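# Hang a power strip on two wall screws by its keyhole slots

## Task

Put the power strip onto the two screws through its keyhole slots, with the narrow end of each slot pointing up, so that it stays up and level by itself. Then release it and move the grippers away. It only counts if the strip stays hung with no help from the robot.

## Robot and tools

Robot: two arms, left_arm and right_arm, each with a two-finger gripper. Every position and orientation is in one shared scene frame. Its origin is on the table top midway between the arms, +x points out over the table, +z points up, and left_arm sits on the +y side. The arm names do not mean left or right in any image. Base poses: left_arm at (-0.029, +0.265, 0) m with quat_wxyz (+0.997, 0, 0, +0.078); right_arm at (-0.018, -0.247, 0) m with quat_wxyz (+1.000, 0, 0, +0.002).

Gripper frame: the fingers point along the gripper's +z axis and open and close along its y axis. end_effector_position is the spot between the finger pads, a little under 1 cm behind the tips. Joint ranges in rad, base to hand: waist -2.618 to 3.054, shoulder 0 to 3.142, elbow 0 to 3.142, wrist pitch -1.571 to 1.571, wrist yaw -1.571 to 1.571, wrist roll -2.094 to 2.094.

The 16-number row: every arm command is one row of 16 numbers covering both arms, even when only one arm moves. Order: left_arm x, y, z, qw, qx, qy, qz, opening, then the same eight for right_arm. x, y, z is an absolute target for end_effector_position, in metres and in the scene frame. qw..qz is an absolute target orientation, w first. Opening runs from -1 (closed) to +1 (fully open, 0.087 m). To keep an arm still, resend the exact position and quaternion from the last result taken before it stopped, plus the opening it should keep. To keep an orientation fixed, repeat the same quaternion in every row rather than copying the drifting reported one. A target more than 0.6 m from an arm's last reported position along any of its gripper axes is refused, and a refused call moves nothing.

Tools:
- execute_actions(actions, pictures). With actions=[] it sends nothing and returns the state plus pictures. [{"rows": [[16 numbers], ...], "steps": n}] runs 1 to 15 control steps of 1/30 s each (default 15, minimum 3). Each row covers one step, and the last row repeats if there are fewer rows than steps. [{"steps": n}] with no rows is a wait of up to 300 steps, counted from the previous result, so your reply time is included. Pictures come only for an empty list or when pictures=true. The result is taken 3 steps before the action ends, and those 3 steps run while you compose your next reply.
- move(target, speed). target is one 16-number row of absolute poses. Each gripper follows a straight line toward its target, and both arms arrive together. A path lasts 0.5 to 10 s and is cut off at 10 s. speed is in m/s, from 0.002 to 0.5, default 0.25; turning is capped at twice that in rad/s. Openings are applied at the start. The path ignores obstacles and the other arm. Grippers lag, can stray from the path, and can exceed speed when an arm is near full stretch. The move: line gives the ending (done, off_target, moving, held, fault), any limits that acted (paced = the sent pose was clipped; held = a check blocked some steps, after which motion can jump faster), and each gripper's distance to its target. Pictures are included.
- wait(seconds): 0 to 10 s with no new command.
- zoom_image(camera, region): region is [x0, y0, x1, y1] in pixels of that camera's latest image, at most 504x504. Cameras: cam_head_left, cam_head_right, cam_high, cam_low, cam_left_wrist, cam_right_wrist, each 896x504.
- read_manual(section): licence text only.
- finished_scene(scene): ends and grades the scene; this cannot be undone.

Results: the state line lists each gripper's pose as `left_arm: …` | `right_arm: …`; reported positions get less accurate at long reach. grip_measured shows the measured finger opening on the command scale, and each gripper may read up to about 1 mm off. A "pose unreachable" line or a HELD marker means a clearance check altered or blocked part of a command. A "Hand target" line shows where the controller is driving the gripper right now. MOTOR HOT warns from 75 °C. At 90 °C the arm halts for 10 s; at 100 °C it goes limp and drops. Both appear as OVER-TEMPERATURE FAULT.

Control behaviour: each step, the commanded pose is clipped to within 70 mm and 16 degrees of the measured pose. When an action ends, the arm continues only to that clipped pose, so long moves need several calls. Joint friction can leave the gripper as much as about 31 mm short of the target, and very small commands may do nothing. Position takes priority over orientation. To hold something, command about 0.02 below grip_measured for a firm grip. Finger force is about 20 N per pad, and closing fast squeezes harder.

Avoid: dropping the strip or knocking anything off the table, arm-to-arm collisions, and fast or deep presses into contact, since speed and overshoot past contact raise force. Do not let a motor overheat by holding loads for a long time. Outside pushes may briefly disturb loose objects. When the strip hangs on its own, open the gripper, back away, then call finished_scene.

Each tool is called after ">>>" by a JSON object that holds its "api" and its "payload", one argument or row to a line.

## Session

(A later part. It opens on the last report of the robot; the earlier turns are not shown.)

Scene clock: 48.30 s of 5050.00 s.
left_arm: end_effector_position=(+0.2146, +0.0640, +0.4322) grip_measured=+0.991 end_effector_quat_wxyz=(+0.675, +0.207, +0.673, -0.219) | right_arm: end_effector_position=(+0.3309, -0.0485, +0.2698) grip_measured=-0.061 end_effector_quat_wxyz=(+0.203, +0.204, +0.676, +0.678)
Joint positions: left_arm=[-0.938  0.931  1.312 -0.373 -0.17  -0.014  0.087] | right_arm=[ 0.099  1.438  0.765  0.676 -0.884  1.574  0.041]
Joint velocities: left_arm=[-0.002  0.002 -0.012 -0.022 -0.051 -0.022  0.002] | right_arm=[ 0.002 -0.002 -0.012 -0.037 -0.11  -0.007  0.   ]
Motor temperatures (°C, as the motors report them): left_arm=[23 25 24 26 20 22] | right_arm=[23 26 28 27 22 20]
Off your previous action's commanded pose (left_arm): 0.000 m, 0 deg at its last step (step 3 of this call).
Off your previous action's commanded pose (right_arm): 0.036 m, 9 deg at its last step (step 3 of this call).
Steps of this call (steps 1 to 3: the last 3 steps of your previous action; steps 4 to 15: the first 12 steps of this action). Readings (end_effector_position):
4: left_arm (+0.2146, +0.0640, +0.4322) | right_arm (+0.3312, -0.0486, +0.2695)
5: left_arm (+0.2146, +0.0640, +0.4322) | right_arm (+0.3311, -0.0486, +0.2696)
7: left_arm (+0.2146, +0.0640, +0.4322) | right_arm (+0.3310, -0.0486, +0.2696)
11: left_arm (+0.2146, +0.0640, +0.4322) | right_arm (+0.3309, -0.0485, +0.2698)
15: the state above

>>> {"api": "execute_actions", "payload": {
  "actions": [
    {"rows":[[0.2145,0.0639,0.4318,0.674,0.208,0.674,-0.219,1,0.333,-0.032,0.307,0.245,0.156,0.652,0.705,-0.2]],"steps":15}
  ]
}}

>>> {"api": "execute_actions", "payload": {
  "actions": [
    {"rows":[[0.2145,0.0639,0.4318,0.674,0.208,0.674,-0.219,1,0.333,-0.032,0.307,0.245,0.156,0.652,0.705,-0.2]],"steps":15}
  ],
  "pictures": true
}}

Scene clock: 48.80 s of 5050.00 s.
left_arm: end_effector_position=(+0.2146, +0.0640, +0.4322) grip_measured=+0.991 end_effector_quat_wxyz=(+0.675, +0.207, +0.673, -0.219) | right_arm: end_effector_position=(+0.3304, -0.0432, +0.2699) grip_measured=-0.062 end_effector_quat_wxyz=(+0.204, +0.204, +0.676, +0.678)
Joint positions: left_arm=[-0.938  0.931  1.312 -0.373 -0.17  -0.014  0.087] | right_arm=[ 0.118  1.438  0.765  0.676 -0.865  1.573  0.041]
Joint velocities: left_arm=[ 0.002 -0.027  0.007 -0.022  0.051 -0.022 -0.001] | right_arm=[-0.007 -0.002 -0.002 -0.007 -0.095  0.007  0.   ]
Motor temperatures (°C, as the motors report them): left_arm=[23 25 24 27 20 22] | right_arm=[23 26 28 27 22 20]
Off your previous action's commanded pose (left_arm): 0.000 m, 0 deg at its last step (step 3 of this call).
Off your previous action's commanded pose (right_arm): 0.035 m, 8 deg at its last step (step 3 of this call).
Steps of this call (steps 1 to 3: the last 3 steps of your previous action; steps 4 to 15: the first 12 steps of this action). Readings (end_effector_position):
4: left_arm (+0.2146, +0.0640, +0.4322) | right_arm (+0.3309, -0.0472, +0.2699)
5: left_arm (+0.2146, +0.0640, +0.4322) | right_arm (+0.3308, -0.0447, +0.2699)
7: left_arm (+0.2146, +0.0640, +0.4322) | right_arm (+0.3304, -0.0432, +0.2699)
11: left_arm (+0.2146, +0.0640, +0.4322) | right_arm (+0.3304, -0.0432, +0.2699)
15: the state above

Scene clock: 49.30 s of 5050.00 s.
left_arm: end_effector_position=(+0.2146, +0.0640, +0.4322) grip_measured=+0.991 end_effector_quat_wxyz=(+0.675, +0.207, +0.673, -0.219) | right_arm: end_effector_position=(+0.3304, -0.0432, +0.2699) grip_measured=-0.062 end_effector_quat_wxyz=(+0.204, +0.204, +0.676, +0.678)
Joint positions: left_arm=[-0.938  0.931  1.312 -0.373 -0.17  -0.014  0.087] | right_arm=[ 0.118  1.438  0.765  0.676 -0.865  1.573  0.041]
Joint velocities: left_arm=[-0.017 -0.002 -0.012  0.022 -0.081  0.022 -0.   ] | right_arm=[-0.002 -0.007 -0.002 -0.022 -0.066 -0.066 -0.001]
Motor temperatures (°C, as the motors report them): left_arm=[23 25 24 27 20 22] | right_arm=[23 26 28 27 22 20]
Off your previous action's commanded pose (left_arm): 0.000 m, 0 deg at its last step (step 3 of this call).
Off your previous action's commanded pose (right_arm): 0.039 m, 8 deg at its last step (step 3 of this call).
Steps of this call (steps 1 to 3: the last 3 steps of your previous action; steps 4 to 15: the first 12 steps of this action). Readings (end_effector_position):
4: left_arm (+0.2146, +0.0640, +0.4322) | right_arm (+0.3304, -0.0432, +0.2699)
5: left_arm (+0.2146, +0.0640, +0.4322) | right_arm (+0.3304, -0.0432, +0.2699)
7: left_arm (+0.2146, +0.0640, +0.4322) | right_arm (+0.3304, -0.0432, +0.2699)
11: left_arm (+0.2146, +0.0640, +0.4322) | right_arm (+0.3304, -0.0432, +0.2699)
15: the state above

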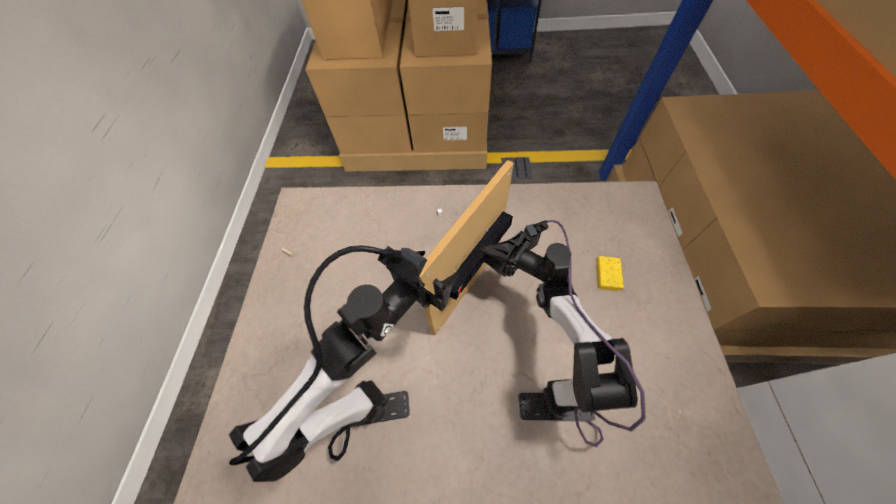

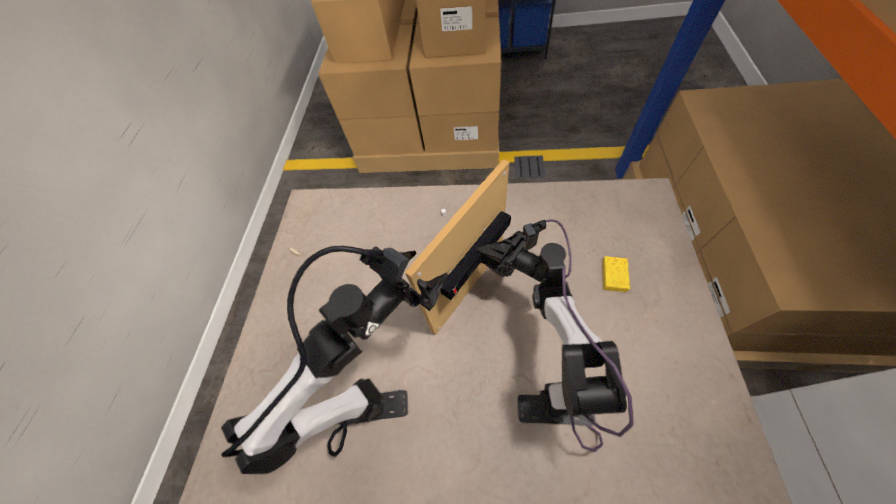

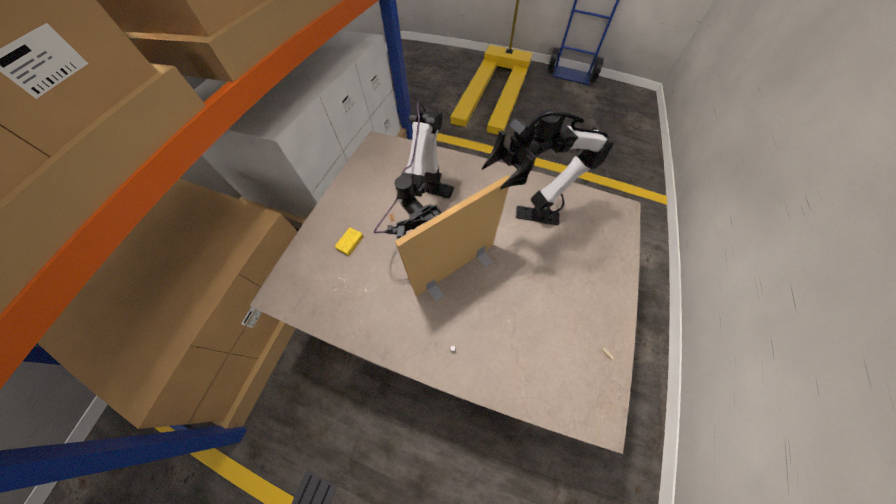

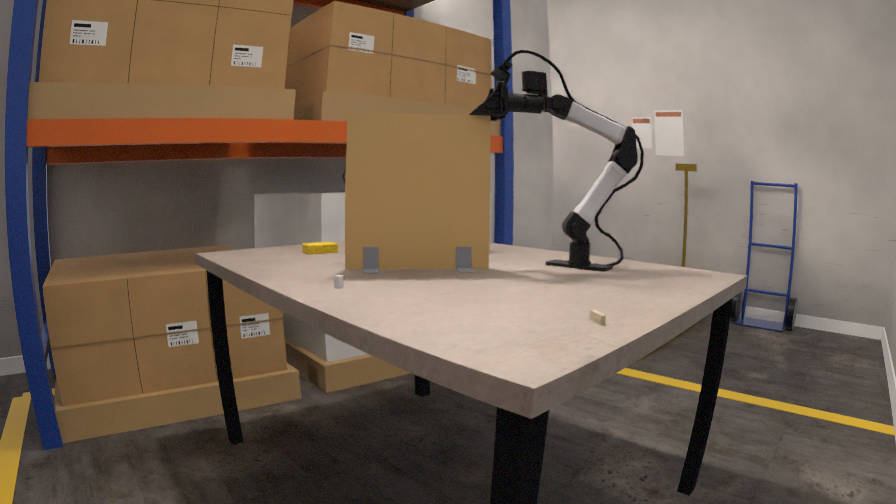

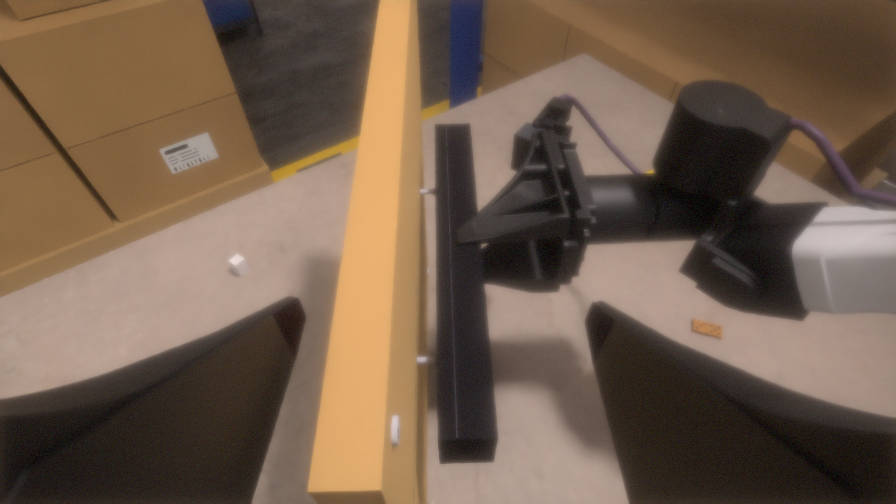

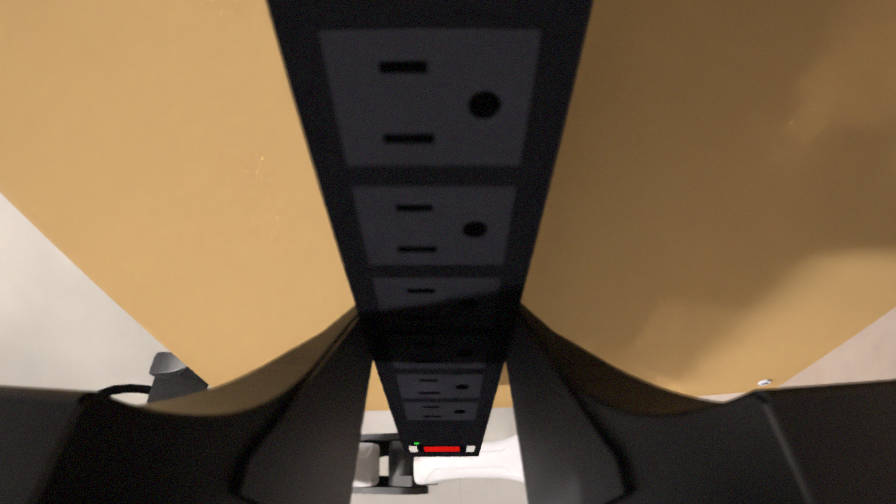

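>>> {"api": "move", "payload": {
  "target": [0.13,0.125,0.4,0.9,0.098,0.328,-0.271,1,0.333,-0.032,0.307,0.245,0.156,0.652,0.705,-0.2]
}}

>>> {"api": "move", "payload": {
  "target": [0.145,0.114,0.248,0.9,0.098,0.328,-0.271,1,0.333,-0.032,0.307,0.245,0.156,0.652,0.705,-0.2]
}}

Scene clock: 52.10 s of 5050.00 s.
left_arm: end_effector_position=(+0.1263, +0.1289, +0.4056) grip_measured=+0.991 end_effector_quat_wxyz=(+0.898, +0.091, +0.327, -0.281) | right_arm: end_effector_position=(+0.3301, -0.0431, +0.2685) grip_measured=-0.062 end_effector_quat_wxyz=(+0.207, +0.200, +0.679, +0.676)
Joint positions: left_arm=[-1.166  0.354  0.245  1.034 -0.271  0.311  0.087] | right_arm=[ 0.118  1.438  0.765  0.672 -0.866  1.56   0.041]
Joint velocities: left_arm=[-0.022  0.002  0.012 -0.022 -0.037  0.022  0.001] | right_arm=[ 0.002 -0.002  0.007 -0.066  0.022  0.037  0.001]
Motor temperatures (°C, as the motors report them): left_arm=[23 25 24 27 20 22] | right_arm=[23 26 28 28 22 20]
Hand target (left_arm): +0.128, +0.125, +0.399; +0.897, +0.097, +0.331, -0.278
Hand target (right_arm): +0.329, -0.034, +0.307; +0.242, +0.156, +0.650, +0.703
Off your previous action's commanded pose (left_arm): 0.000 m, 0 deg at its last step (step 3 of this call).
Off your previous action's commanded pose (right_arm): 0.039 m, 8 deg at its last step (step 3 of this call).
Off the commanded pose (left_arm): 0.008 m, 1 deg.
Off the commanded pose (right_arm): 0.040 m, 8 deg.
Kept back: nothing.
move: off_target (right_arm)

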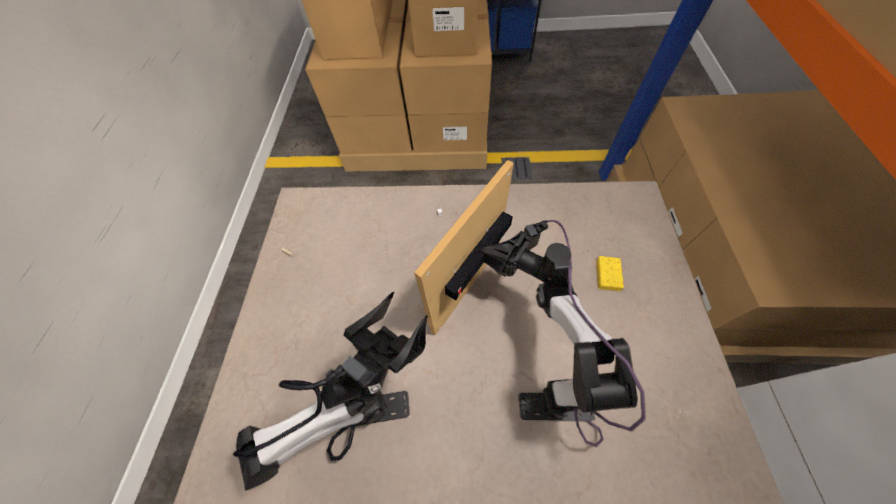

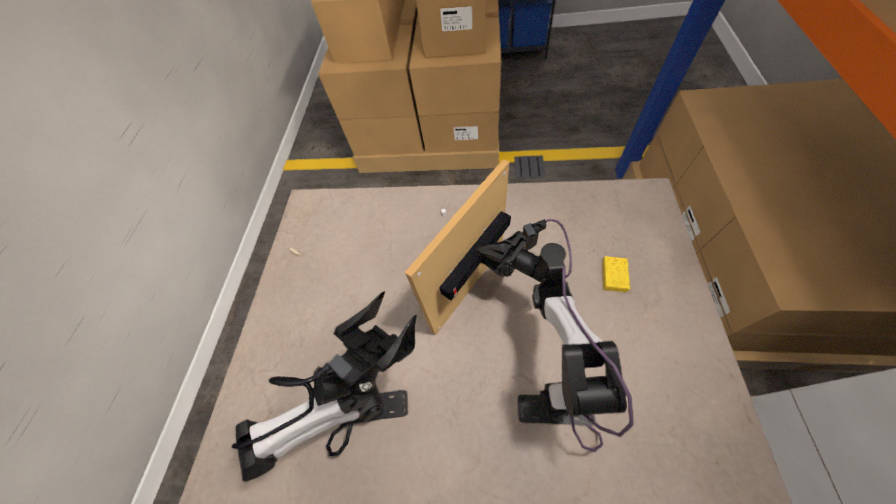

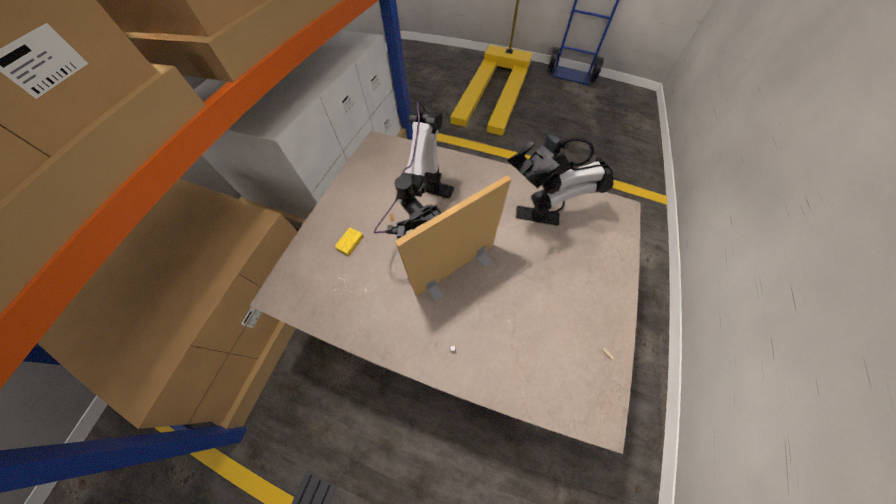

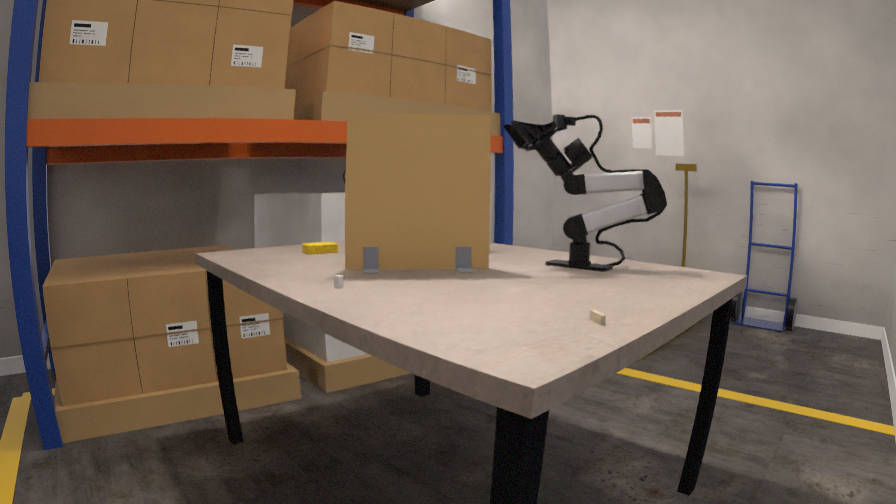

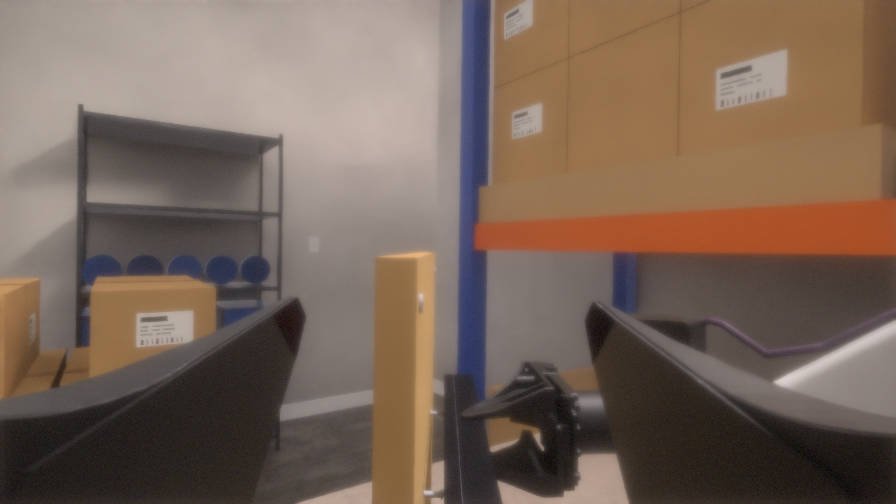

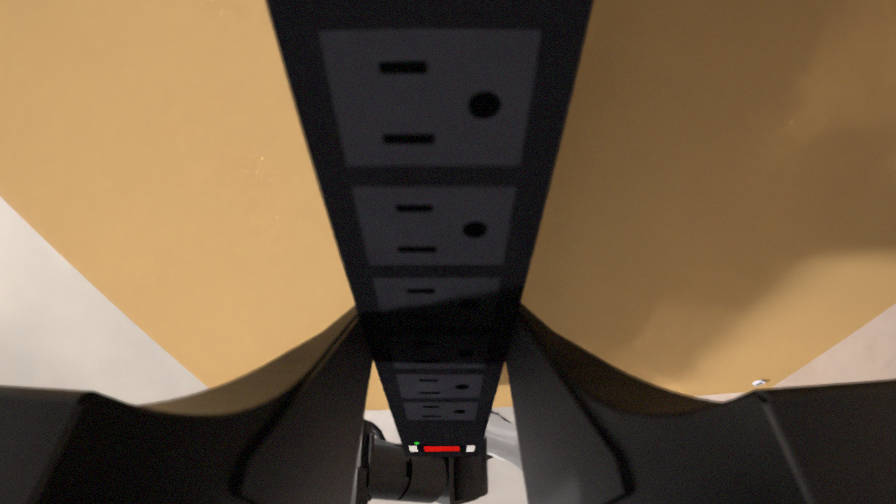

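Scene clock: 54.17 s of 5050.00 s.
left_arm: end_effector_position=(+0.1491, +0.1091, +0.2550) grip_measured=+0.991 end_effector_quat_wxyz=(+0.815, +0.157, +0.499, -0.250) | right_arm: end_effector_position=(+0.3301, -0.0431, +0.2684) grip_measured=-0.062 end_effector_quat_wxyz=(+0.206, +0.200, +0.679, +0.676)
Joint positions: left_arm=[-1.188  0.019  0.011  0.518 -0.379  0.212  0.087] | right_arm=[ 0.118  1.438  0.765  0.671 -0.866  1.56   0.041]
Joint velocities: left_arm=[-0.076  0.002 -0.007 -0.037 -0.125 -0.007  0.   ] | right_arm=[-0.007  0.002 -0.002 -0.037 -0.022 -0.022 -0.   ]
Motor temperatures (°C, as the motors report them): left_arm=[23 24 24 27 20 22] | right_arm=[23 26 29 28 22 20]
Hand target (left_arm): +0.150, +0.111, +0.251; +0.814, +0.156, +0.503, -0.244
Hand target (right_arm): +0.329, -0.034, +0.307; +0.242, +0.156, +0.650, +0.703
Off the commanded pose (left_arm): 0.010 m, 23 deg; orientation clipped at the last step of the last action.
Off the commanded pose (right_arm): 0.040 m, 8 deg.
joint sent to its limit (left arm) — the command would take joint 2 (shoulder) past its lower limit and joint 3 (elbow) past its lower limit, so those joints were sent only as far as their limits.
Kept back: nothing.
move: off_target (left_arm, right_arm); limits=paced

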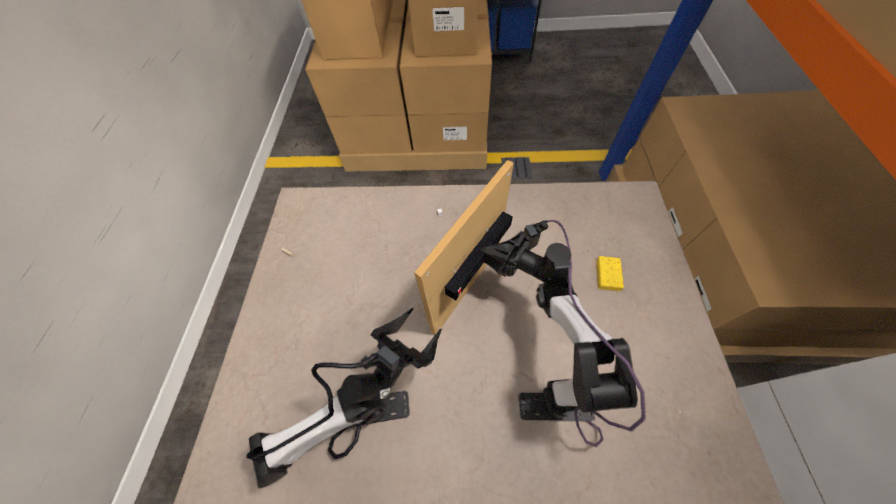

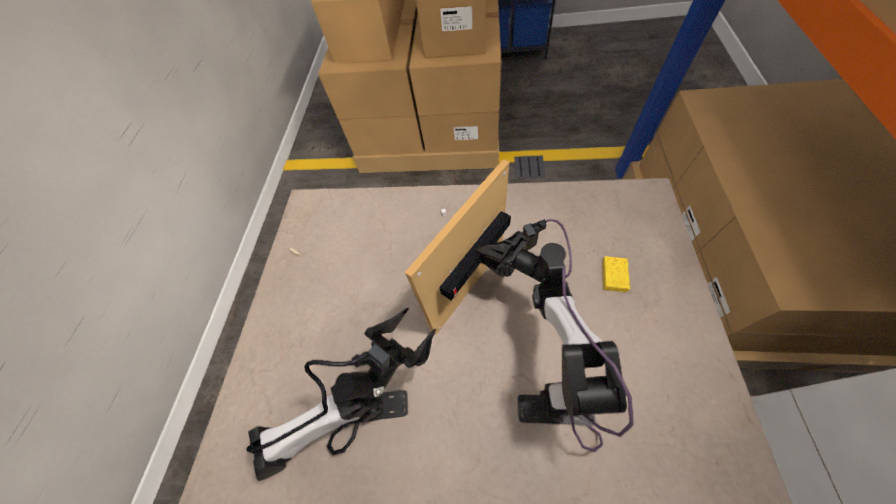

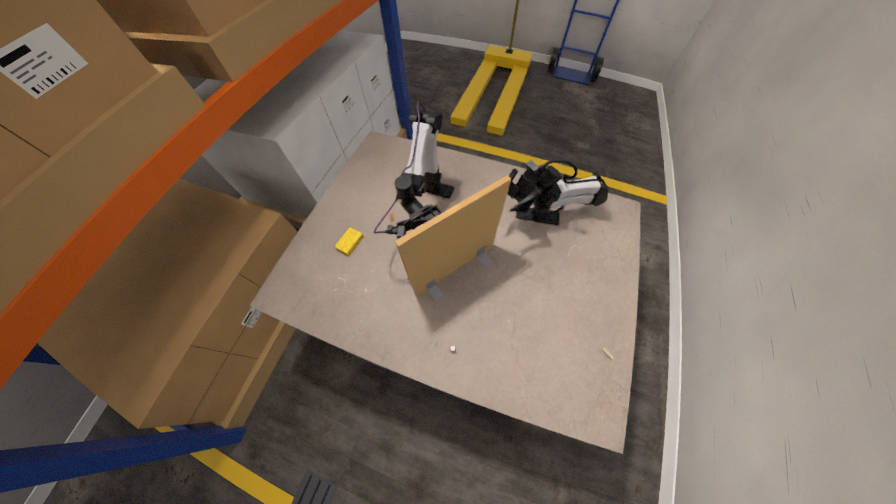

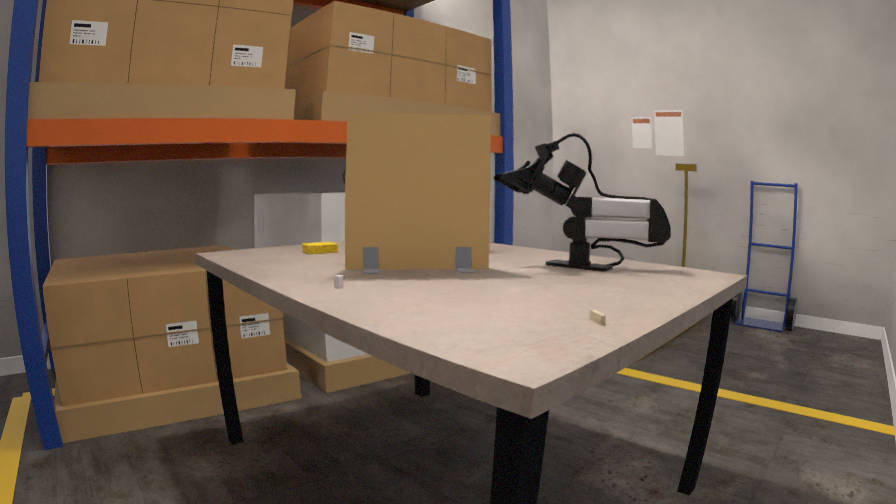

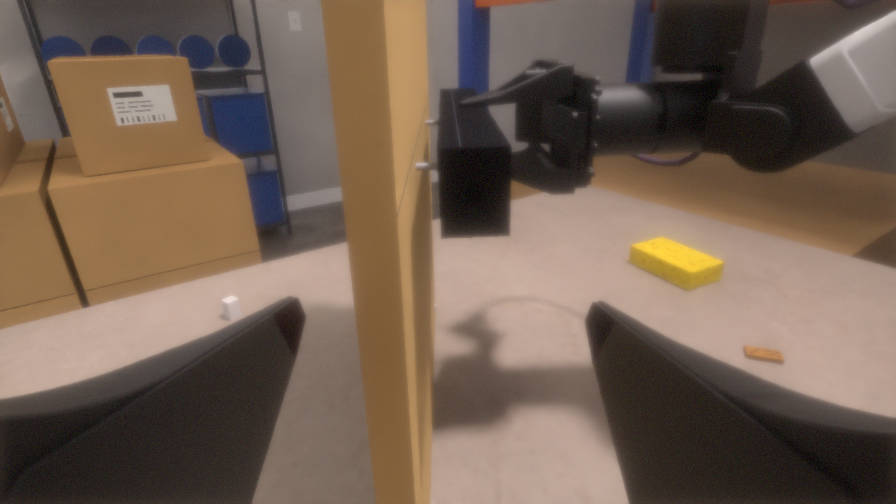

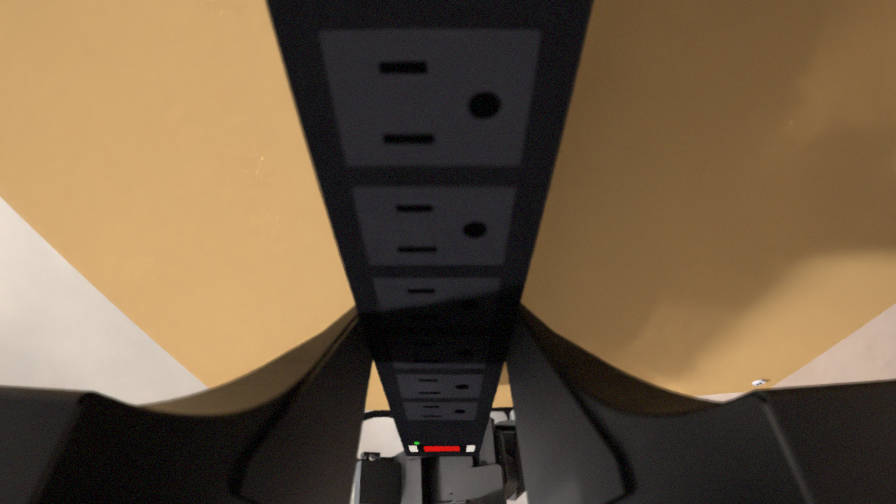

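>>> {"api": "execute_actions", "payload": {
  "actions": [
    {"rows":[[0.1491,0.1091,0.255,0.815,0.157,0.499,-0.25,1,0.335,-0.03,0.318,0.245,0.156,0.652,0.705,-0.2]],"steps":15}
  ]
}}

>>> {"api": "execute_actions", "payload": {
  "actions": [
    {"rows":[[0.1491,0.1091,0.255,0.815,0.157,0.499,-0.25,1,0.335,-0.03,0.324,0.245,0.156,0.652,0.705,-0.2]],"steps":15}
  ]
}}

Scene clock: 54.63 s of 5050.00 s.
left_arm: end_effector_position=(+0.1491, +0.1092, +0.2549) grip_measured=+0.991 end_effector_quat_wxyz=(+0.815, +0.157, +0.499, -0.250) | right_arm: end_effector_position=(+0.3301, -0.0427, +0.2688) grip_measured=-0.063 end_effector_quat_wxyz=(+0.204, +0.200, +0.680, +0.675)
Joint positions: left_arm=[-1.191  0.019  0.011  0.518 -0.383  0.212  0.087] | right_arm=[ 0.118  1.438  0.771  0.659 -0.869  1.556  0.041]
Joint velocities: left_arm=[ 0.002 -0.012 -0.007 -0.022  0.037  0.022  0.   ] | right_arm=[-0.007 -0.007 -0.007 -0.037 -0.007 -0.051  0.   ]
Motor temperatures (°C, as the motors report them): left_arm=[23 24 24 27 20 22] | right_arm=[23 26 29 28 22 20]
Steps of this call (steps 1 to 2: nothing new was sent; steps 3 to 14: the first 12 steps of this action). Readings (end_effector_position):
3: left_arm (+0.1491, +0.1092, +0.2549) | right_arm (+0.3301, -0.0429, +0.2688)
4: left_arm (+0.1491, +0.1092, +0.2549) | right_arm (+0.3301, -0.0428, +0.2689)
6: left_arm (+0.1491, +0.1092, +0.2549) | right_arm (+0.3301, -0.0428, +0.2688)
10: left_arm (+0.1491, +0.1092, +0.2549) | right_arm (+0.3301, -0.0427, +0.2687)
14: the state above

Scene clock: 55.13 s of 5050.00 s.
left_arm: end_effector_position=(+0.1491, +0.1092, +0.2549) grip_measured=+0.991 end_effector_quat_wxyz=(+0.815, +0.157, +0.499, -0.250) | right_arm: end_effector_position=(+0.3304, -0.0422, +0.2690) grip_measured=-0.063 end_effector_quat_wxyz=(+0.200, +0.201, +0.684, +0.673)
Joint positions: left_arm=[-1.191  0.019  0.011  0.518 -0.383  0.212  0.087] | right_arm=[ 0.118  1.438  0.783  0.631 -0.875  1.55   0.041]
Joint velocities: left_arm=[ 0.022 -0.002 -0.007 -0.051 -0.022  0.007  0.001] | right_arm=[-0.002 -0.002  0.007  0.037  0.022 -0.037  0.001]
Motor temperatures (°C, as the motors report them): left_arm=[23 24 24 27 20 22] | right_arm=[23 26 29 28 22 20]
Off your previous action's commanded pose (left_arm): 0.000 m, 0 deg at its last step (step 3 of this call).
Off your previous action's commanded pose (right_arm): 0.051 m, 8 deg at its last step (step 3 of this call).
Steps of this call (steps 1 to 3: the last 3 steps of your previous action; steps 4 to 15: the first 12 steps of this action). Readings (end_effector_position):
4: left_arm (+0.1491, +0.1092, +0.2549) | right_arm (+0.3301, -0.0426, +0.2689)
5: left_arm (+0.1491, +0.1092, +0.2549) | right_arm (+0.3302, -0.0425, +0.2689)
7: left_arm (+0.1491, +0.1092, +0.2549) | right_arm (+0.3304, -0.0424, +0.2690)
11: left_arm (+0.1491, +0.1092, +0.2549) | right_arm (+0.3304, -0.0422, +0.2690)
15: the state above

Friction sticks; back off slightly.

>>> {"api": "execute_actions", "payload": {
  "actions": [
    {"rows":[[0.1491,0.1091,0.255,0.815,0.157,0.499,-0.25,1,0.326,-0.048,0.318,0.245,0.156,0.652,0.705,-0.2]],"steps":15}
  ]
}}

>>> {"api": "execute_actions", "payload": {
  "actions": [
    {"rows":[[0.1491,0.1091,0.255,0.815,0.157,0.499,-0.25,1,0.326,-0.048,0.318,0.245,0.156,0.652,0.705,-0.2]],"steps":15}
  ]
}}

Scene clock: 55.63 s of 5050.00 s.
left_arm: end_effector_position=(+0.1491, +0.1092, +0.2549) grip_measured=+0.991 end_effector_quat_wxyz=(+0.815, +0.157, +0.499, -0.250) | right_arm: end_effector_position=(+0.3295, -0.0446, +0.2726) grip_measured=-0.063 end_effector_quat_wxyz=(+0.199, +0.202, +0.681, +0.675)
Joint positions: left_arm=[-1.191  0.019  0.011  0.518 -0.383  0.212  0.087] | right_arm=[ 0.111  1.429  0.783  0.631 -0.881  1.561  0.041]
Joint velocities: left_arm=[-0.017  0.007  0.007  0.037 -0.081 -0.022  0.001] | right_arm=[ 0.002 -0.002 -0.002  0.022 -0.051 -0.022  0.001]
Motor temperatures (°C, as the motors report them): left_arm=[23 24 24 27 20 22] | right_arm=[23 26 29 29 22 20]
Off your previous action's commanded pose (left_arm): 0.000 m, 0 deg at its last step (step 3 of this call).
Off your previous action's commanded pose (right_arm): 0.057 m, 9 deg at its last step (step 3 of this call).
Steps of this call (steps 1 to 3: the last 3 steps of your previous action; steps 4 to 15: the first 12 steps of this action). Readings (end_effector_position):
4: left_arm (+0.1491, +0.1092, +0.2549) | right_arm (+0.3304, -0.0434, +0.2695)
5: left_arm (+0.1491, +0.1092, +0.2549) | right_arm (+0.3304, -0.0437, +0.2699)
7: left_arm (+0.1491, +0.1092, +0.2549) | right_arm (+0.3302, -0.0445, +0.2714)
11: left_arm (+0.1491, +0.1092, +0.2549) | right_arm (+0.3296, -0.0447, +0.2726)
15: the state above

Scene clock: 56.13 s of 5050.00 s.
left_arm: end_effector_position=(+0.1491, +0.1092, +0.2549) grip_measured=+0.991 end_effector_quat_wxyz=(+0.815, +0.157, +0.499, -0.250) | right_arm: end_effector_position=(+0.3295, -0.0446, +0.2727) grip_measured=-0.063 end_effector_quat_wxyz=(+0.199, +0.203, +0.681, +0.675)
Joint positions: left_arm=[-1.191  0.019  0.011  0.518 -0.383  0.212  0.087] | right_arm=[ 0.111  1.429  0.783  0.631 -0.881  1.562  0.041]
Joint velocities: left_arm=[-0.017 -0.007 -0.007  0.007 -0.022  0.051 -0.002] | right_arm=[ 0.002  0.002 -0.012 -0.051 -0.081  0.022  0.   ]
Motor temperatures (°C, as the motors report them): left_arm=[23 24 24 27 20 22] | right_arm=[23 26 29 29 22 20]
Off your previous action's commanded pose (left_arm): 0.000 m, 0 deg at its last step (step 3 of this call).
Off your previous action's commanded pose (right_arm): 0.046 m, 9 deg at its last step (step 3 of this call).
Steps of this call (steps 1 to 3: the last 3 steps of your previous action; steps 4 to 15: the first 12 steps of this action). Readings (end_effector_position):
4: left_arm (+0.1491, +0.1092, +0.2549) | right_arm (+0.3295, -0.0446, +0.2727)
5: left_arm (+0.1491, +0.1092, +0.2549) | right_arm (+0.3295, -0.0446, +0.2727)
7: left_arm (+0.1491, +0.1092, +0.2549) | right_arm (+0.3295, -0.0446, +0.2727)
11: left_arm (+0.1491, +0.1092, +0.2549) | right_arm (+0.3295, -0.0446, +0.2727)
15: the state above

>>> {"api": "execute_actions", "payload": {
  "actions": [
    {"rows":[[0.1491,0.1091,0.255,0.815,0.157,0.499,-0.25,1,0.335,-0.033,0.314,0.247,0.158,0.651,0.705,-0.2]],"steps":15}
  ]
}}

Scene clock: 56.63 s of 5050.00 s.
left_arm: end_effector_position=(+0.1491, +0.1092, +0.2549) grip_measured=+0.991 end_effector_quat_wxyz=(+0.815, +0.157, +0.499, -0.250) | right_arm: end_effector_position=(+0.3293, -0.0405, +0.2731) grip_measured=-0.063 end_effector_quat_wxyz=(+0.200, +0.203, +0.680, +0.675)
Joint positions: left_arm=[-1.191  0.019  0.011  0.518 -0.383  0.212  0.087] | right_arm=[ 0.125  1.429  0.783  0.634 -0.864  1.562  0.041]
Joint velocities: left_arm=[ 0.027 -0.017 -0.007 -0.066  0.051  0.022 -0.   ] | right_arm=[-0.002  0.002 -0.012 -0.007 -0.022 -0.066 -0.   ]
Motor temperatures (°C, as the motors report them): left_arm=[23 24 24 27 20 22] | right_arm=[23 26 29 29 22 20]
Off your previous action's commanded pose (left_arm): 0.000 m, 0 deg at its last step (step 3 of this call).
Off your previous action's commanded pose (right_arm): 0.046 m, 9 deg at its last step (step 3 of this call).
Steps of this call (steps 1 to 3: the last 3 steps of your previous action; steps 4 to 15: the first 12 steps of this action). Readings (end_effector_position):
4: left_arm (+0.1491, +0.1092, +0.2549) | right_arm (+0.3297, -0.0439, +0.2728)
5: left_arm (+0.1491, +0.1092, +0.2549) | right_arm (+0.3299, -0.0424, +0.2730)
7: left_arm (+0.1491, +0.1092, +0.2549) | right_arm (+0.3293, -0.0405, +0.2731)
11: left_arm (+0.1491, +0.1092, +0.2549) | right_arm (+0.3293, -0.0405, +0.2731)
15: the state above

>>> {"api": "execute_actions", "payload": {
  "actions": [
    {"rows":[[0.1491,0.1091,0.255,0.815,0.157,0.499,-0.25,1,0.334,-0.052,0.314,0.247,0.158,0.651,0.705,-0.2]],"steps":12}
  ]
}}

>>> {"api": "execute_actions", "payload": {
  "actions": [
    {"rows":[[0.1491,0.1091,0.255,0.815,0.157,0.499,-0.25,1,0.342,-0.052,0.316,0.247,0.158,0.651,0.705,-0.2]],"steps":15}
  ]
}}

Scene clock: 57.03 s of 5050.00 s.
left_arm: end_effector_position=(+0.1491, +0.1092, +0.2549) grip_measured=+0.991 end_effector_quat_wxyz=(+0.815, +0.157, +0.499, -0.250) | right_arm: end_effector_position=(+0.3329, -0.0514, +0.2741) grip_measured=-0.063 end_effector_quat_wxyz=(+0.207, +0.206, +0.678, +0.675)
Joint positions: left_arm=[-1.191  0.019  0.011  0.518 -0.383  0.212  0.087] | right_arm=[ 0.091  1.429  0.783  0.64  -0.884  1.563  0.041]
Joint velocities: left_arm=[-0.012  0.002  0.002 -0.022 -0.037  0.037  0.   ] | right_arm=[ 0.007 -0.007 -0.017  0.051 -0.081  0.007 -0.   ]
Motor temperatures (°C, as the motors report them): left_arm=[23 24 24 27 20 22] | right_arm=[23 26 29 29 22 20]
Off your previous action's commanded pose (left_arm): 0.000 m, 0 deg at its last step (step 3 of this call).
Off your previous action's commanded pose (right_arm): 0.042 m, 9 deg at its last step (step 3 of this call).
Steps of this call (steps 1 to 3: the last 3 steps of your previous action; steps 4 to 12: the first 9 steps of this action). Readings (end_effector_position):
4: left_arm (+0.1491, +0.1092, +0.2549) | right_arm (+0.3293, -0.0418, +0.2731)
5: left_arm (+0.1491, +0.1092, +0.2549) | right_arm (+0.3295, -0.0436, +0.2732)
7: left_arm (+0.1491, +0.1092, +0.2549) | right_arm (+0.3314, -0.0482, +0.2734)
11: left_arm (+0.1491, +0.1092, +0.2549) | right_arm (+0.3332, -0.0515, +0.2740)
12: the state above

Scene clock: 57.53 s of 5050.00 s.
left_arm: end_effector_position=(+0.1491, +0.1092, +0.2549) grip_measured=+0.991 end_effector_quat_wxyz=(+0.815, +0.157, +0.499, -0.250) | right_arm: end_effector_position=(+0.3367, -0.0502, +0.2730) grip_measured=-0.063 end_effector_quat_wxyz=(+0.202, +0.204, +0.679, +0.676)
Joint positions: left_arm=[-1.191  0.019  0.011  0.518 -0.383  0.212  0.087] | right_arm=[ 0.091  1.453  0.8    0.644 -0.895  1.566  0.041]
Joint velocities: left_arm=[-0.007  0.012 -0.002 -0.066  0.037 -0.022 -0.   ] | right_arm=[-0.002 -0.002  0.017 -0.007  0.007 -0.066 -0.   ]
Motor temperatures (°C, as the motors report them): left_arm=[23 24 24 27 20 22] | right_arm=[23 26 30 29 22 20]
Off your previous action's commanded pose (left_arm): 0.000 m, 0 deg at its last step (step 3 of this call).
Off your previous action's commanded pose (right_arm): 0.040 m, 8 deg at its last step (step 3 of this call).
Steps of this call (steps 1 to 3: the last 3 steps of your previous action; steps 4 to 15: the first 12 steps of this action). Readings (end_effector_position):
4: left_arm (+0.1491, +0.1092, +0.2549) | right_arm (+0.3324, -0.0509, +0.2744)
5: left_arm (+0.1491, +0.1092, +0.2549) | right_arm (+0.3333, -0.0506, +0.2747)
7: left_arm (+0.1491, +0.1092, +0.2549) | right_arm (+0.3355, -0.0503, +0.2744)
11: left_arm (+0.1491, +0.1092, +0.2549) | right_arm (+0.3367, -0.0502, +0.2729)
15: the state above

>>> {"api": "execute_actions", "payload": {
  "actions": [
    {"rows":[[0.1491,0.1091,0.255,0.815,0.157,0.499,-0.25,1,0.342,-0.04,0.316,0.247,0.158,0.651,0.705,-0.2]],"steps":12}
  ]
}}

>>> {"api": "execute_actions", "payload": {
  "actions": [
    {"rows":[[0.1491,0.1091,0.255,0.815,0.157,0.499,-0.25,1,0.332,-0.034,0.312,0.247,0.158,0.651,0.705,-0.2]],"steps":15}
  ]
}}

Scene clock: 58.50 s of 5050.00 s.
left_arm: end_effector_position=(+0.1491, +0.1092, +0.2549) grip_measured=+0.991 end_effector_quat_wxyz=(+0.815, +0.157, +0.499, -0.250) | right_arm: end_effector_position=(+0.3370, -0.0474, +0.2731) grip_measured=-0.063 end_effector_quat_wxyz=(+0.203, +0.205, +0.679, +0.676)
Joint positions: left_arm=[-1.191  0.019  0.011  0.518 -0.383  0.212  0.087] | right_arm=[ 0.101  1.453  0.8    0.645 -0.881  1.567  0.041]
Joint velocities: left_arm=[-0.022 -0.007 -0.002  0.007  0.007  0.022 -0.001] | right_arm=[-0.007 -0.007 -0.012 -0.022  0.022 -0.007 -0.001]
Motor temperatures (°C, as the motors report them): left_arm=[23 24 24 27 20 22] | right_arm=[23 26 30 29 22 20]
Off your previous action's commanded pose (left_arm): 0.000 m, 0 deg at its last step (step 3 of this call).
Off your previous action's commanded pose (right_arm): 0.043 m, 9 deg at its last step (step 3 of this call).
Steps of this call (steps 1 to 3: the last 3 steps of your previous action; steps 4 to 20: nothing new was sent; steps 21 to 29: the first 9 steps of this action). Readings (end_effector_position):
21: left_arm (+0.1491, +0.1092, +0.2549) | right_arm (+0.3369, -0.0496, +0.2730)
22: left_arm (+0.1491, +0.1092, +0.2549) | right_arm (+0.3369, -0.0484, +0.2731)
24: left_arm (+0.1491, +0.1092, +0.2549) | right_arm (+0.3370, -0.0474, +0.2731)
28: left_arm (+0.1491, +0.1092, +0.2549) | right_arm (+0.3370, -0.0474, +0.2731)
29: the state above

Scene clock: 59.00 s of 5050.00 s.
left_arm: end_effector_position=(+0.1491, +0.1092, +0.2549) grip_measured=+0.991 end_effector_quat_wxyz=(+0.815, +0.157, +0.499, -0.250) | right_arm: end_effector_position=(+0.3370, -0.0470, +0.2731) grip_measured=-0.063 end_effector_quat_wxyz=(+0.203, +0.205, +0.679, +0.675)
Joint positions: left_arm=[-1.191  0.019  0.011  0.518 -0.383  0.212  0.087] | right_arm=[ 0.103  1.453  0.8    0.645 -0.879  1.567  0.041]
Joint velocities: left_arm=[-0.027  0.007 -0.002 -0.066  0.037 -0.022  0.001] | right_arm=[-0.002  0.002 -0.022  0.081  0.022 -0.022 -0.001]
Motor temperatures (°C, as the motors report them): left_arm=[23 24 24 27 20 22] | right_arm=[23 26 30 29 22 20]
Off your previous action's commanded pose (left_arm): 0.000 m, 0 deg at its last step (step 3 of this call).
Off your previous action's commanded pose (right_arm): 0.044 m, 9 deg at its last step (step 3 of this call).
Steps of this call (steps 1 to 3: the last 3 steps of your previous action; steps 4 to 15: the first 12 steps of this action). Readings (end_effector_position):
4: left_arm (+0.1491, +0.1092, +0.2549) | right_arm (+0.3370, -0.0469, +0.2731)
5: left_arm (+0.1491, +0.1092, +0.2549) | right_arm (+0.3370, -0.0470, +0.2731)
7: left_arm (+0.1491, +0.1092, +0.2549) | right_arm (+0.3370, -0.0470, +0.2731)
11: left_arm (+0.1491, +0.1092, +0.2549) | right_arm (+0.3370, -0.0470, +0.2731)
15: the state above

>>> {"api": "execute_actions", "payload": {
  "actions": [
    {"rows":[[0.1491,0.1091,0.255,0.815,0.157,0.499,-0.25,1,0.326,-0.05,0.31,0.247,0.158,0.651,0.705,-0.2]],"steps":15}
  ]
}}

>>> {"api": "execute_actions", "payload": {
  "actions": [
    {"rows":[[0.1491,0.1091,0.255,0.815,0.157,0.499,-0.25,1,0.326,-0.05,0.31,0.247,0.158,0.651,0.705,-0.2]],"steps":10}
  ]
}}

Scene clock: 59.50 s of 5050.00 s.
left_arm: end_effector_position=(+0.1491, +0.1092, +0.2549) grip_measured=+0.991 end_effector_quat_wxyz=(+0.815, +0.157, +0.499, -0.250) | right_arm: end_effector_position=(+0.3336, -0.0483, +0.2722) grip_measured=-0.063 end_effector_quat_wxyz=(+0.204, +0.205, +0.678, +0.676)
Joint positions: left_arm=[-1.191  0.019  0.011  0.518 -0.383  0.212  0.087] | right_arm=[ 0.1    1.441  0.783  0.654 -0.882  1.567  0.041]
Joint velocities: left_arm=[ 0.007 -0.002  0.012 -0.022 -0.066  0.022 -0.001] | right_arm=[ 0.002 -0.002 -0.002  0.051 -0.007 -0.081 -0.001]
Motor temperatures (°C, as the motors report them): left_arm=[23 24 24 27 20 22] | right_arm=[23 26 30 30 22 20]
Off your previous action's commanded pose (left_arm): 0.000 m, 0 deg at its last step (step 3 of this call).
Off your previous action's commanded pose (right_arm): 0.041 m, 9 deg at its last step (step 3 of this call).
Steps of this call (steps 1 to 3: the last 3 steps of your previous action; steps 4 to 15: the first 12 steps of this action). Readings (end_effector_position):
4: left_arm (+0.1491, +0.1092, +0.2549) | right_arm (+0.3366, -0.0477, +0.2729)
5: left_arm (+0.1491, +0.1092, +0.2549) | right_arm (+0.3361, -0.0480, +0.2729)
7: left_arm (+0.1491, +0.1092, +0.2549) | right_arm (+0.3352, -0.0485, +0.2728)
11: left_arm (+0.1491, +0.1092, +0.2549) | right_arm (+0.3337, -0.0483, +0.2724)
15: the state above

Scene clock: 59.83 s of 5050.00 s.
left_arm: end_effector_position=(+0.1491, +0.1092, +0.2549) grip_measured=+0.991 end_effector_quat_wxyz=(+0.815, +0.157, +0.499, -0.250) | right_arm: end_effector_position=(+0.3336, -0.0483, +0.2725) grip_measured=-0.063 end_effector_quat_wxyz=(+0.205, +0.204, +0.678, +0.676)
Joint positions: left_arm=[-1.191  0.019  0.011  0.518 -0.383  0.212  0.087] | right_arm=[ 0.1    1.441  0.783  0.656 -0.882  1.567  0.041]
Joint velocities: left_arm=[ 0.002 -0.002  0.002  0.037  0.037 -0.037 -0.001] | right_arm=[-0.002 -0.012  0.002  0.066  0.037  0.007  0.   ]
Motor temperatures (°C, as the motors report them): left_arm=[23 24 24 27 20 22] | right_arm=[23 26 30 30 22 20]
Off your previous action's commanded pose (left_arm): 0.000 m, 0 deg at its last step (step 3 of this call).
Off your previous action's commanded pose (right_arm): 0.038 m, 8 deg at its last step (step 3 of this call).
Steps of this call (steps 1 to 3: the last 3 steps of your previous action; steps 4 to 10: the first 7 steps of this action). Readings (end_effector_position):
4: left_arm (+0.1491, +0.1092, +0.2549) | right_arm (+0.3336, -0.0483, +0.2724)
5: left_arm (+0.1491, +0.1092, +0.2549) | right_arm (+0.3336, -0.0483, +0.2724)
7: left_arm (+0.1491, +0.1092, +0.2549) | right_arm (+0.3336, -0.0483, +0.2724)
10: the state above

>>> {"api": "execute_actions", "payload": {
  "actions": [
    {"rows":[[0.1491,0.1091,0.255,0.815,0.157,0.499,-0.25,1,0.3235,-0.05,0.31,0.247,0.158,0.651,0.705,-0.2]],"steps":15}
  ]
}}

>>> {"api": "execute_actions", "payload": {
  "actions": [
    {"rows":[[0.1491,0.1091,0.255,0.815,0.157,0.499,-0.25,1,0.328,-0.037,0.311,0.247,0.158,0.651,0.705,-0.2]],"steps":15}
  ]
}}

>>> {"api": "execute_actions", "payload": {
  "actions": [
    {"rows":[[0.1491,0.1091,0.255,0.815,0.157,0.499,-0.25,1,0.342,-0.03,0.316,0.247,0.158,0.651,0.705,-0.2]],"steps":15}
  ]
}}

Scene clock: 60.33 s of 5050.00 s.
left_arm: end_effector_position=(+0.1491, +0.1092, +0.2549) grip_measured=+0.991 end_effector_quat_wxyz=(+0.815, +0.157, +0.499, -0.250) | right_arm: end_effector_position=(+0.3336, -0.0483, +0.2725) grip_measured=-0.063 end_effector_quat_wxyz=(+0.205, +0.204, +0.678, +0.676)
Joint positions: left_arm=[-1.191  0.019  0.011  0.518 -0.383  0.212  0.087] | right_arm=[ 0.1    1.441  0.783  0.656 -0.882  1.567  0.041]
Joint velocities: left_arm=[-0.007 -0.002  0.012  0.007 -0.007 -0.037 -0.001] | right_arm=[-0.007  0.002 -0.012 -0.037  0.007 -0.022 -0.001]
Motor temperatures (°C, as the motors report them): left_arm=[23 24 24 27 20 22] | right_arm=[23 27 30 30 22 20]
Off your previous action's commanded pose (left_arm): 0.000 m, 0 deg at its last step (step 3 of this call).
Off your previous action's commanded pose (right_arm): 0.038 m, 8 deg at its last step (step 3 of this call).
Steps of this call (steps 1 to 3: the last 3 steps of your previous action; steps 4 to 15: the first 12 steps of this action). Readings (end_effector_position):
4: left_arm (+0.1491, +0.1092, +0.2549) | right_arm (+0.3336, -0.0483, +0.2725)
5: left_arm (+0.1491, +0.1092, +0.2549) | right_arm (+0.3336, -0.0483, +0.2725)
7: left_arm (+0.1491, +0.1092, +0.2549) | right_arm (+0.3336, -0.0483, +0.2725)
11: left_arm (+0.1491, +0.1092, +0.2549) | right_arm (+0.3336, -0.0483, +0.2725)
15: the state above

Scene clock: 60.83 s of 5050.00 s.
left_arm: end_effector_position=(+0.1491, +0.1092, +0.2549) grip_measured=+0.991 end_effector_quat_wxyz=(+0.815, +0.157, +0.499, -0.250) | right_arm: end_effector_position=(+0.3334, -0.0450, +0.2725) grip_measured=-0.063 end_effector_quat_wxyz=(+0.205, +0.204, +0.677, +0.676)
Joint positions: left_arm=[-1.191  0.019  0.011  0.518 -0.383  0.212  0.087] | right_arm=[ 0.111  1.441  0.783  0.656 -0.869  1.567  0.041]
Joint velocities: left_arm=[-0.017 -0.012 -0.007 -0.037 -0.051 -0.037  0.001] | right_arm=[-0.007  0.002  0.007 -0.037 -0.066  0.022 -0.001]
Motor temperatures (°C, as the motors report them): left_arm=[23 24 24 27 20 22] | right_arm=[23 27 30 30 22 20]
Off your previous action's commanded pose (left_arm): 0.000 m, 0 deg at its last step (step 3 of this call).
Off your previous action's commanded pose (right_arm): 0.039 m, 8 deg at its last step (step 3 of this call).
Steps of this call (steps 1 to 3: the last 3 steps of your previous action; steps 4 to 15: the first 12 steps of this action). Readings (end_effector_position):
4: left_arm (+0.1491, +0.1092, +0.2549) | right_arm (+0.3336, -0.0473, +0.2725)
5: left_arm (+0.1491, +0.1092, +0.2549) | right_arm (+0.3336, -0.0457, +0.2725)
7: left_arm (+0.1491, +0.1092, +0.2549) | right_arm (+0.3334, -0.0450, +0.2725)
11: left_arm (+0.1491, +0.1092, +0.2549) | right_arm (+0.3334, -0.0450, +0.2725)
15: the state above

Scene clock: 61.33 s of 5050.00 s.
left_arm: end_effector_position=(+0.1491, +0.1092, +0.2549) grip_measured=+0.991 end_effector_quat_wxyz=(+0.815, +0.157, +0.499, -0.250) | right_arm: end_effector_position=(+0.3334, -0.0448, +0.2725) grip_measured=-0.063 end_effector_quat_wxyz=(+0.205, +0.204, +0.677, +0.676)
Joint positions: left_arm=[-1.191  0.019  0.011  0.518 -0.383  0.212  0.087] | right_arm=[ 0.112  1.441  0.783  0.656 -0.868  1.567  0.041]
Joint velocities: left_arm=[-0.007  0.002 -0.012 -0.007  0.007 -0.007 -0.   ] | right_arm=[-0.012 -0.012 -0.007  0.007  0.022 -0.051 -0.002]
Motor temperatures (°C, as the motors report them): left_arm=[23 24 24 27 20 22] | right_arm=[23 27 30 30 22 20]
Off your previous action's commanded pose (left_arm): 0.000 m, 0 deg at its last step (step 3 of this call).
Off your previous action's commanded pose (right_arm): 0.040 m, 8 deg at its last step (step 3 of this call).
Steps of this call (steps 1 to 3: the last 3 steps of your previous action; steps 4 to 15: the first 12 steps of this action). Readings (end_effector_position):
4: left_arm (+0.1491, +0.1092, +0.2549) | right_arm (+0.3334, -0.0448, +0.2725)
5: left_arm (+0.1491, +0.1092, +0.2549) | right_arm (+0.3334, -0.0448, +0.2725)
7: left_arm (+0.1491, +0.1092, +0.2549) | right_arm (+0.3334, -0.0448, +0.2725)
11: left_arm (+0.1491, +0.1092, +0.2549) | right_arm (+0.3334, -0.0448, +0.2725)
15: the state above


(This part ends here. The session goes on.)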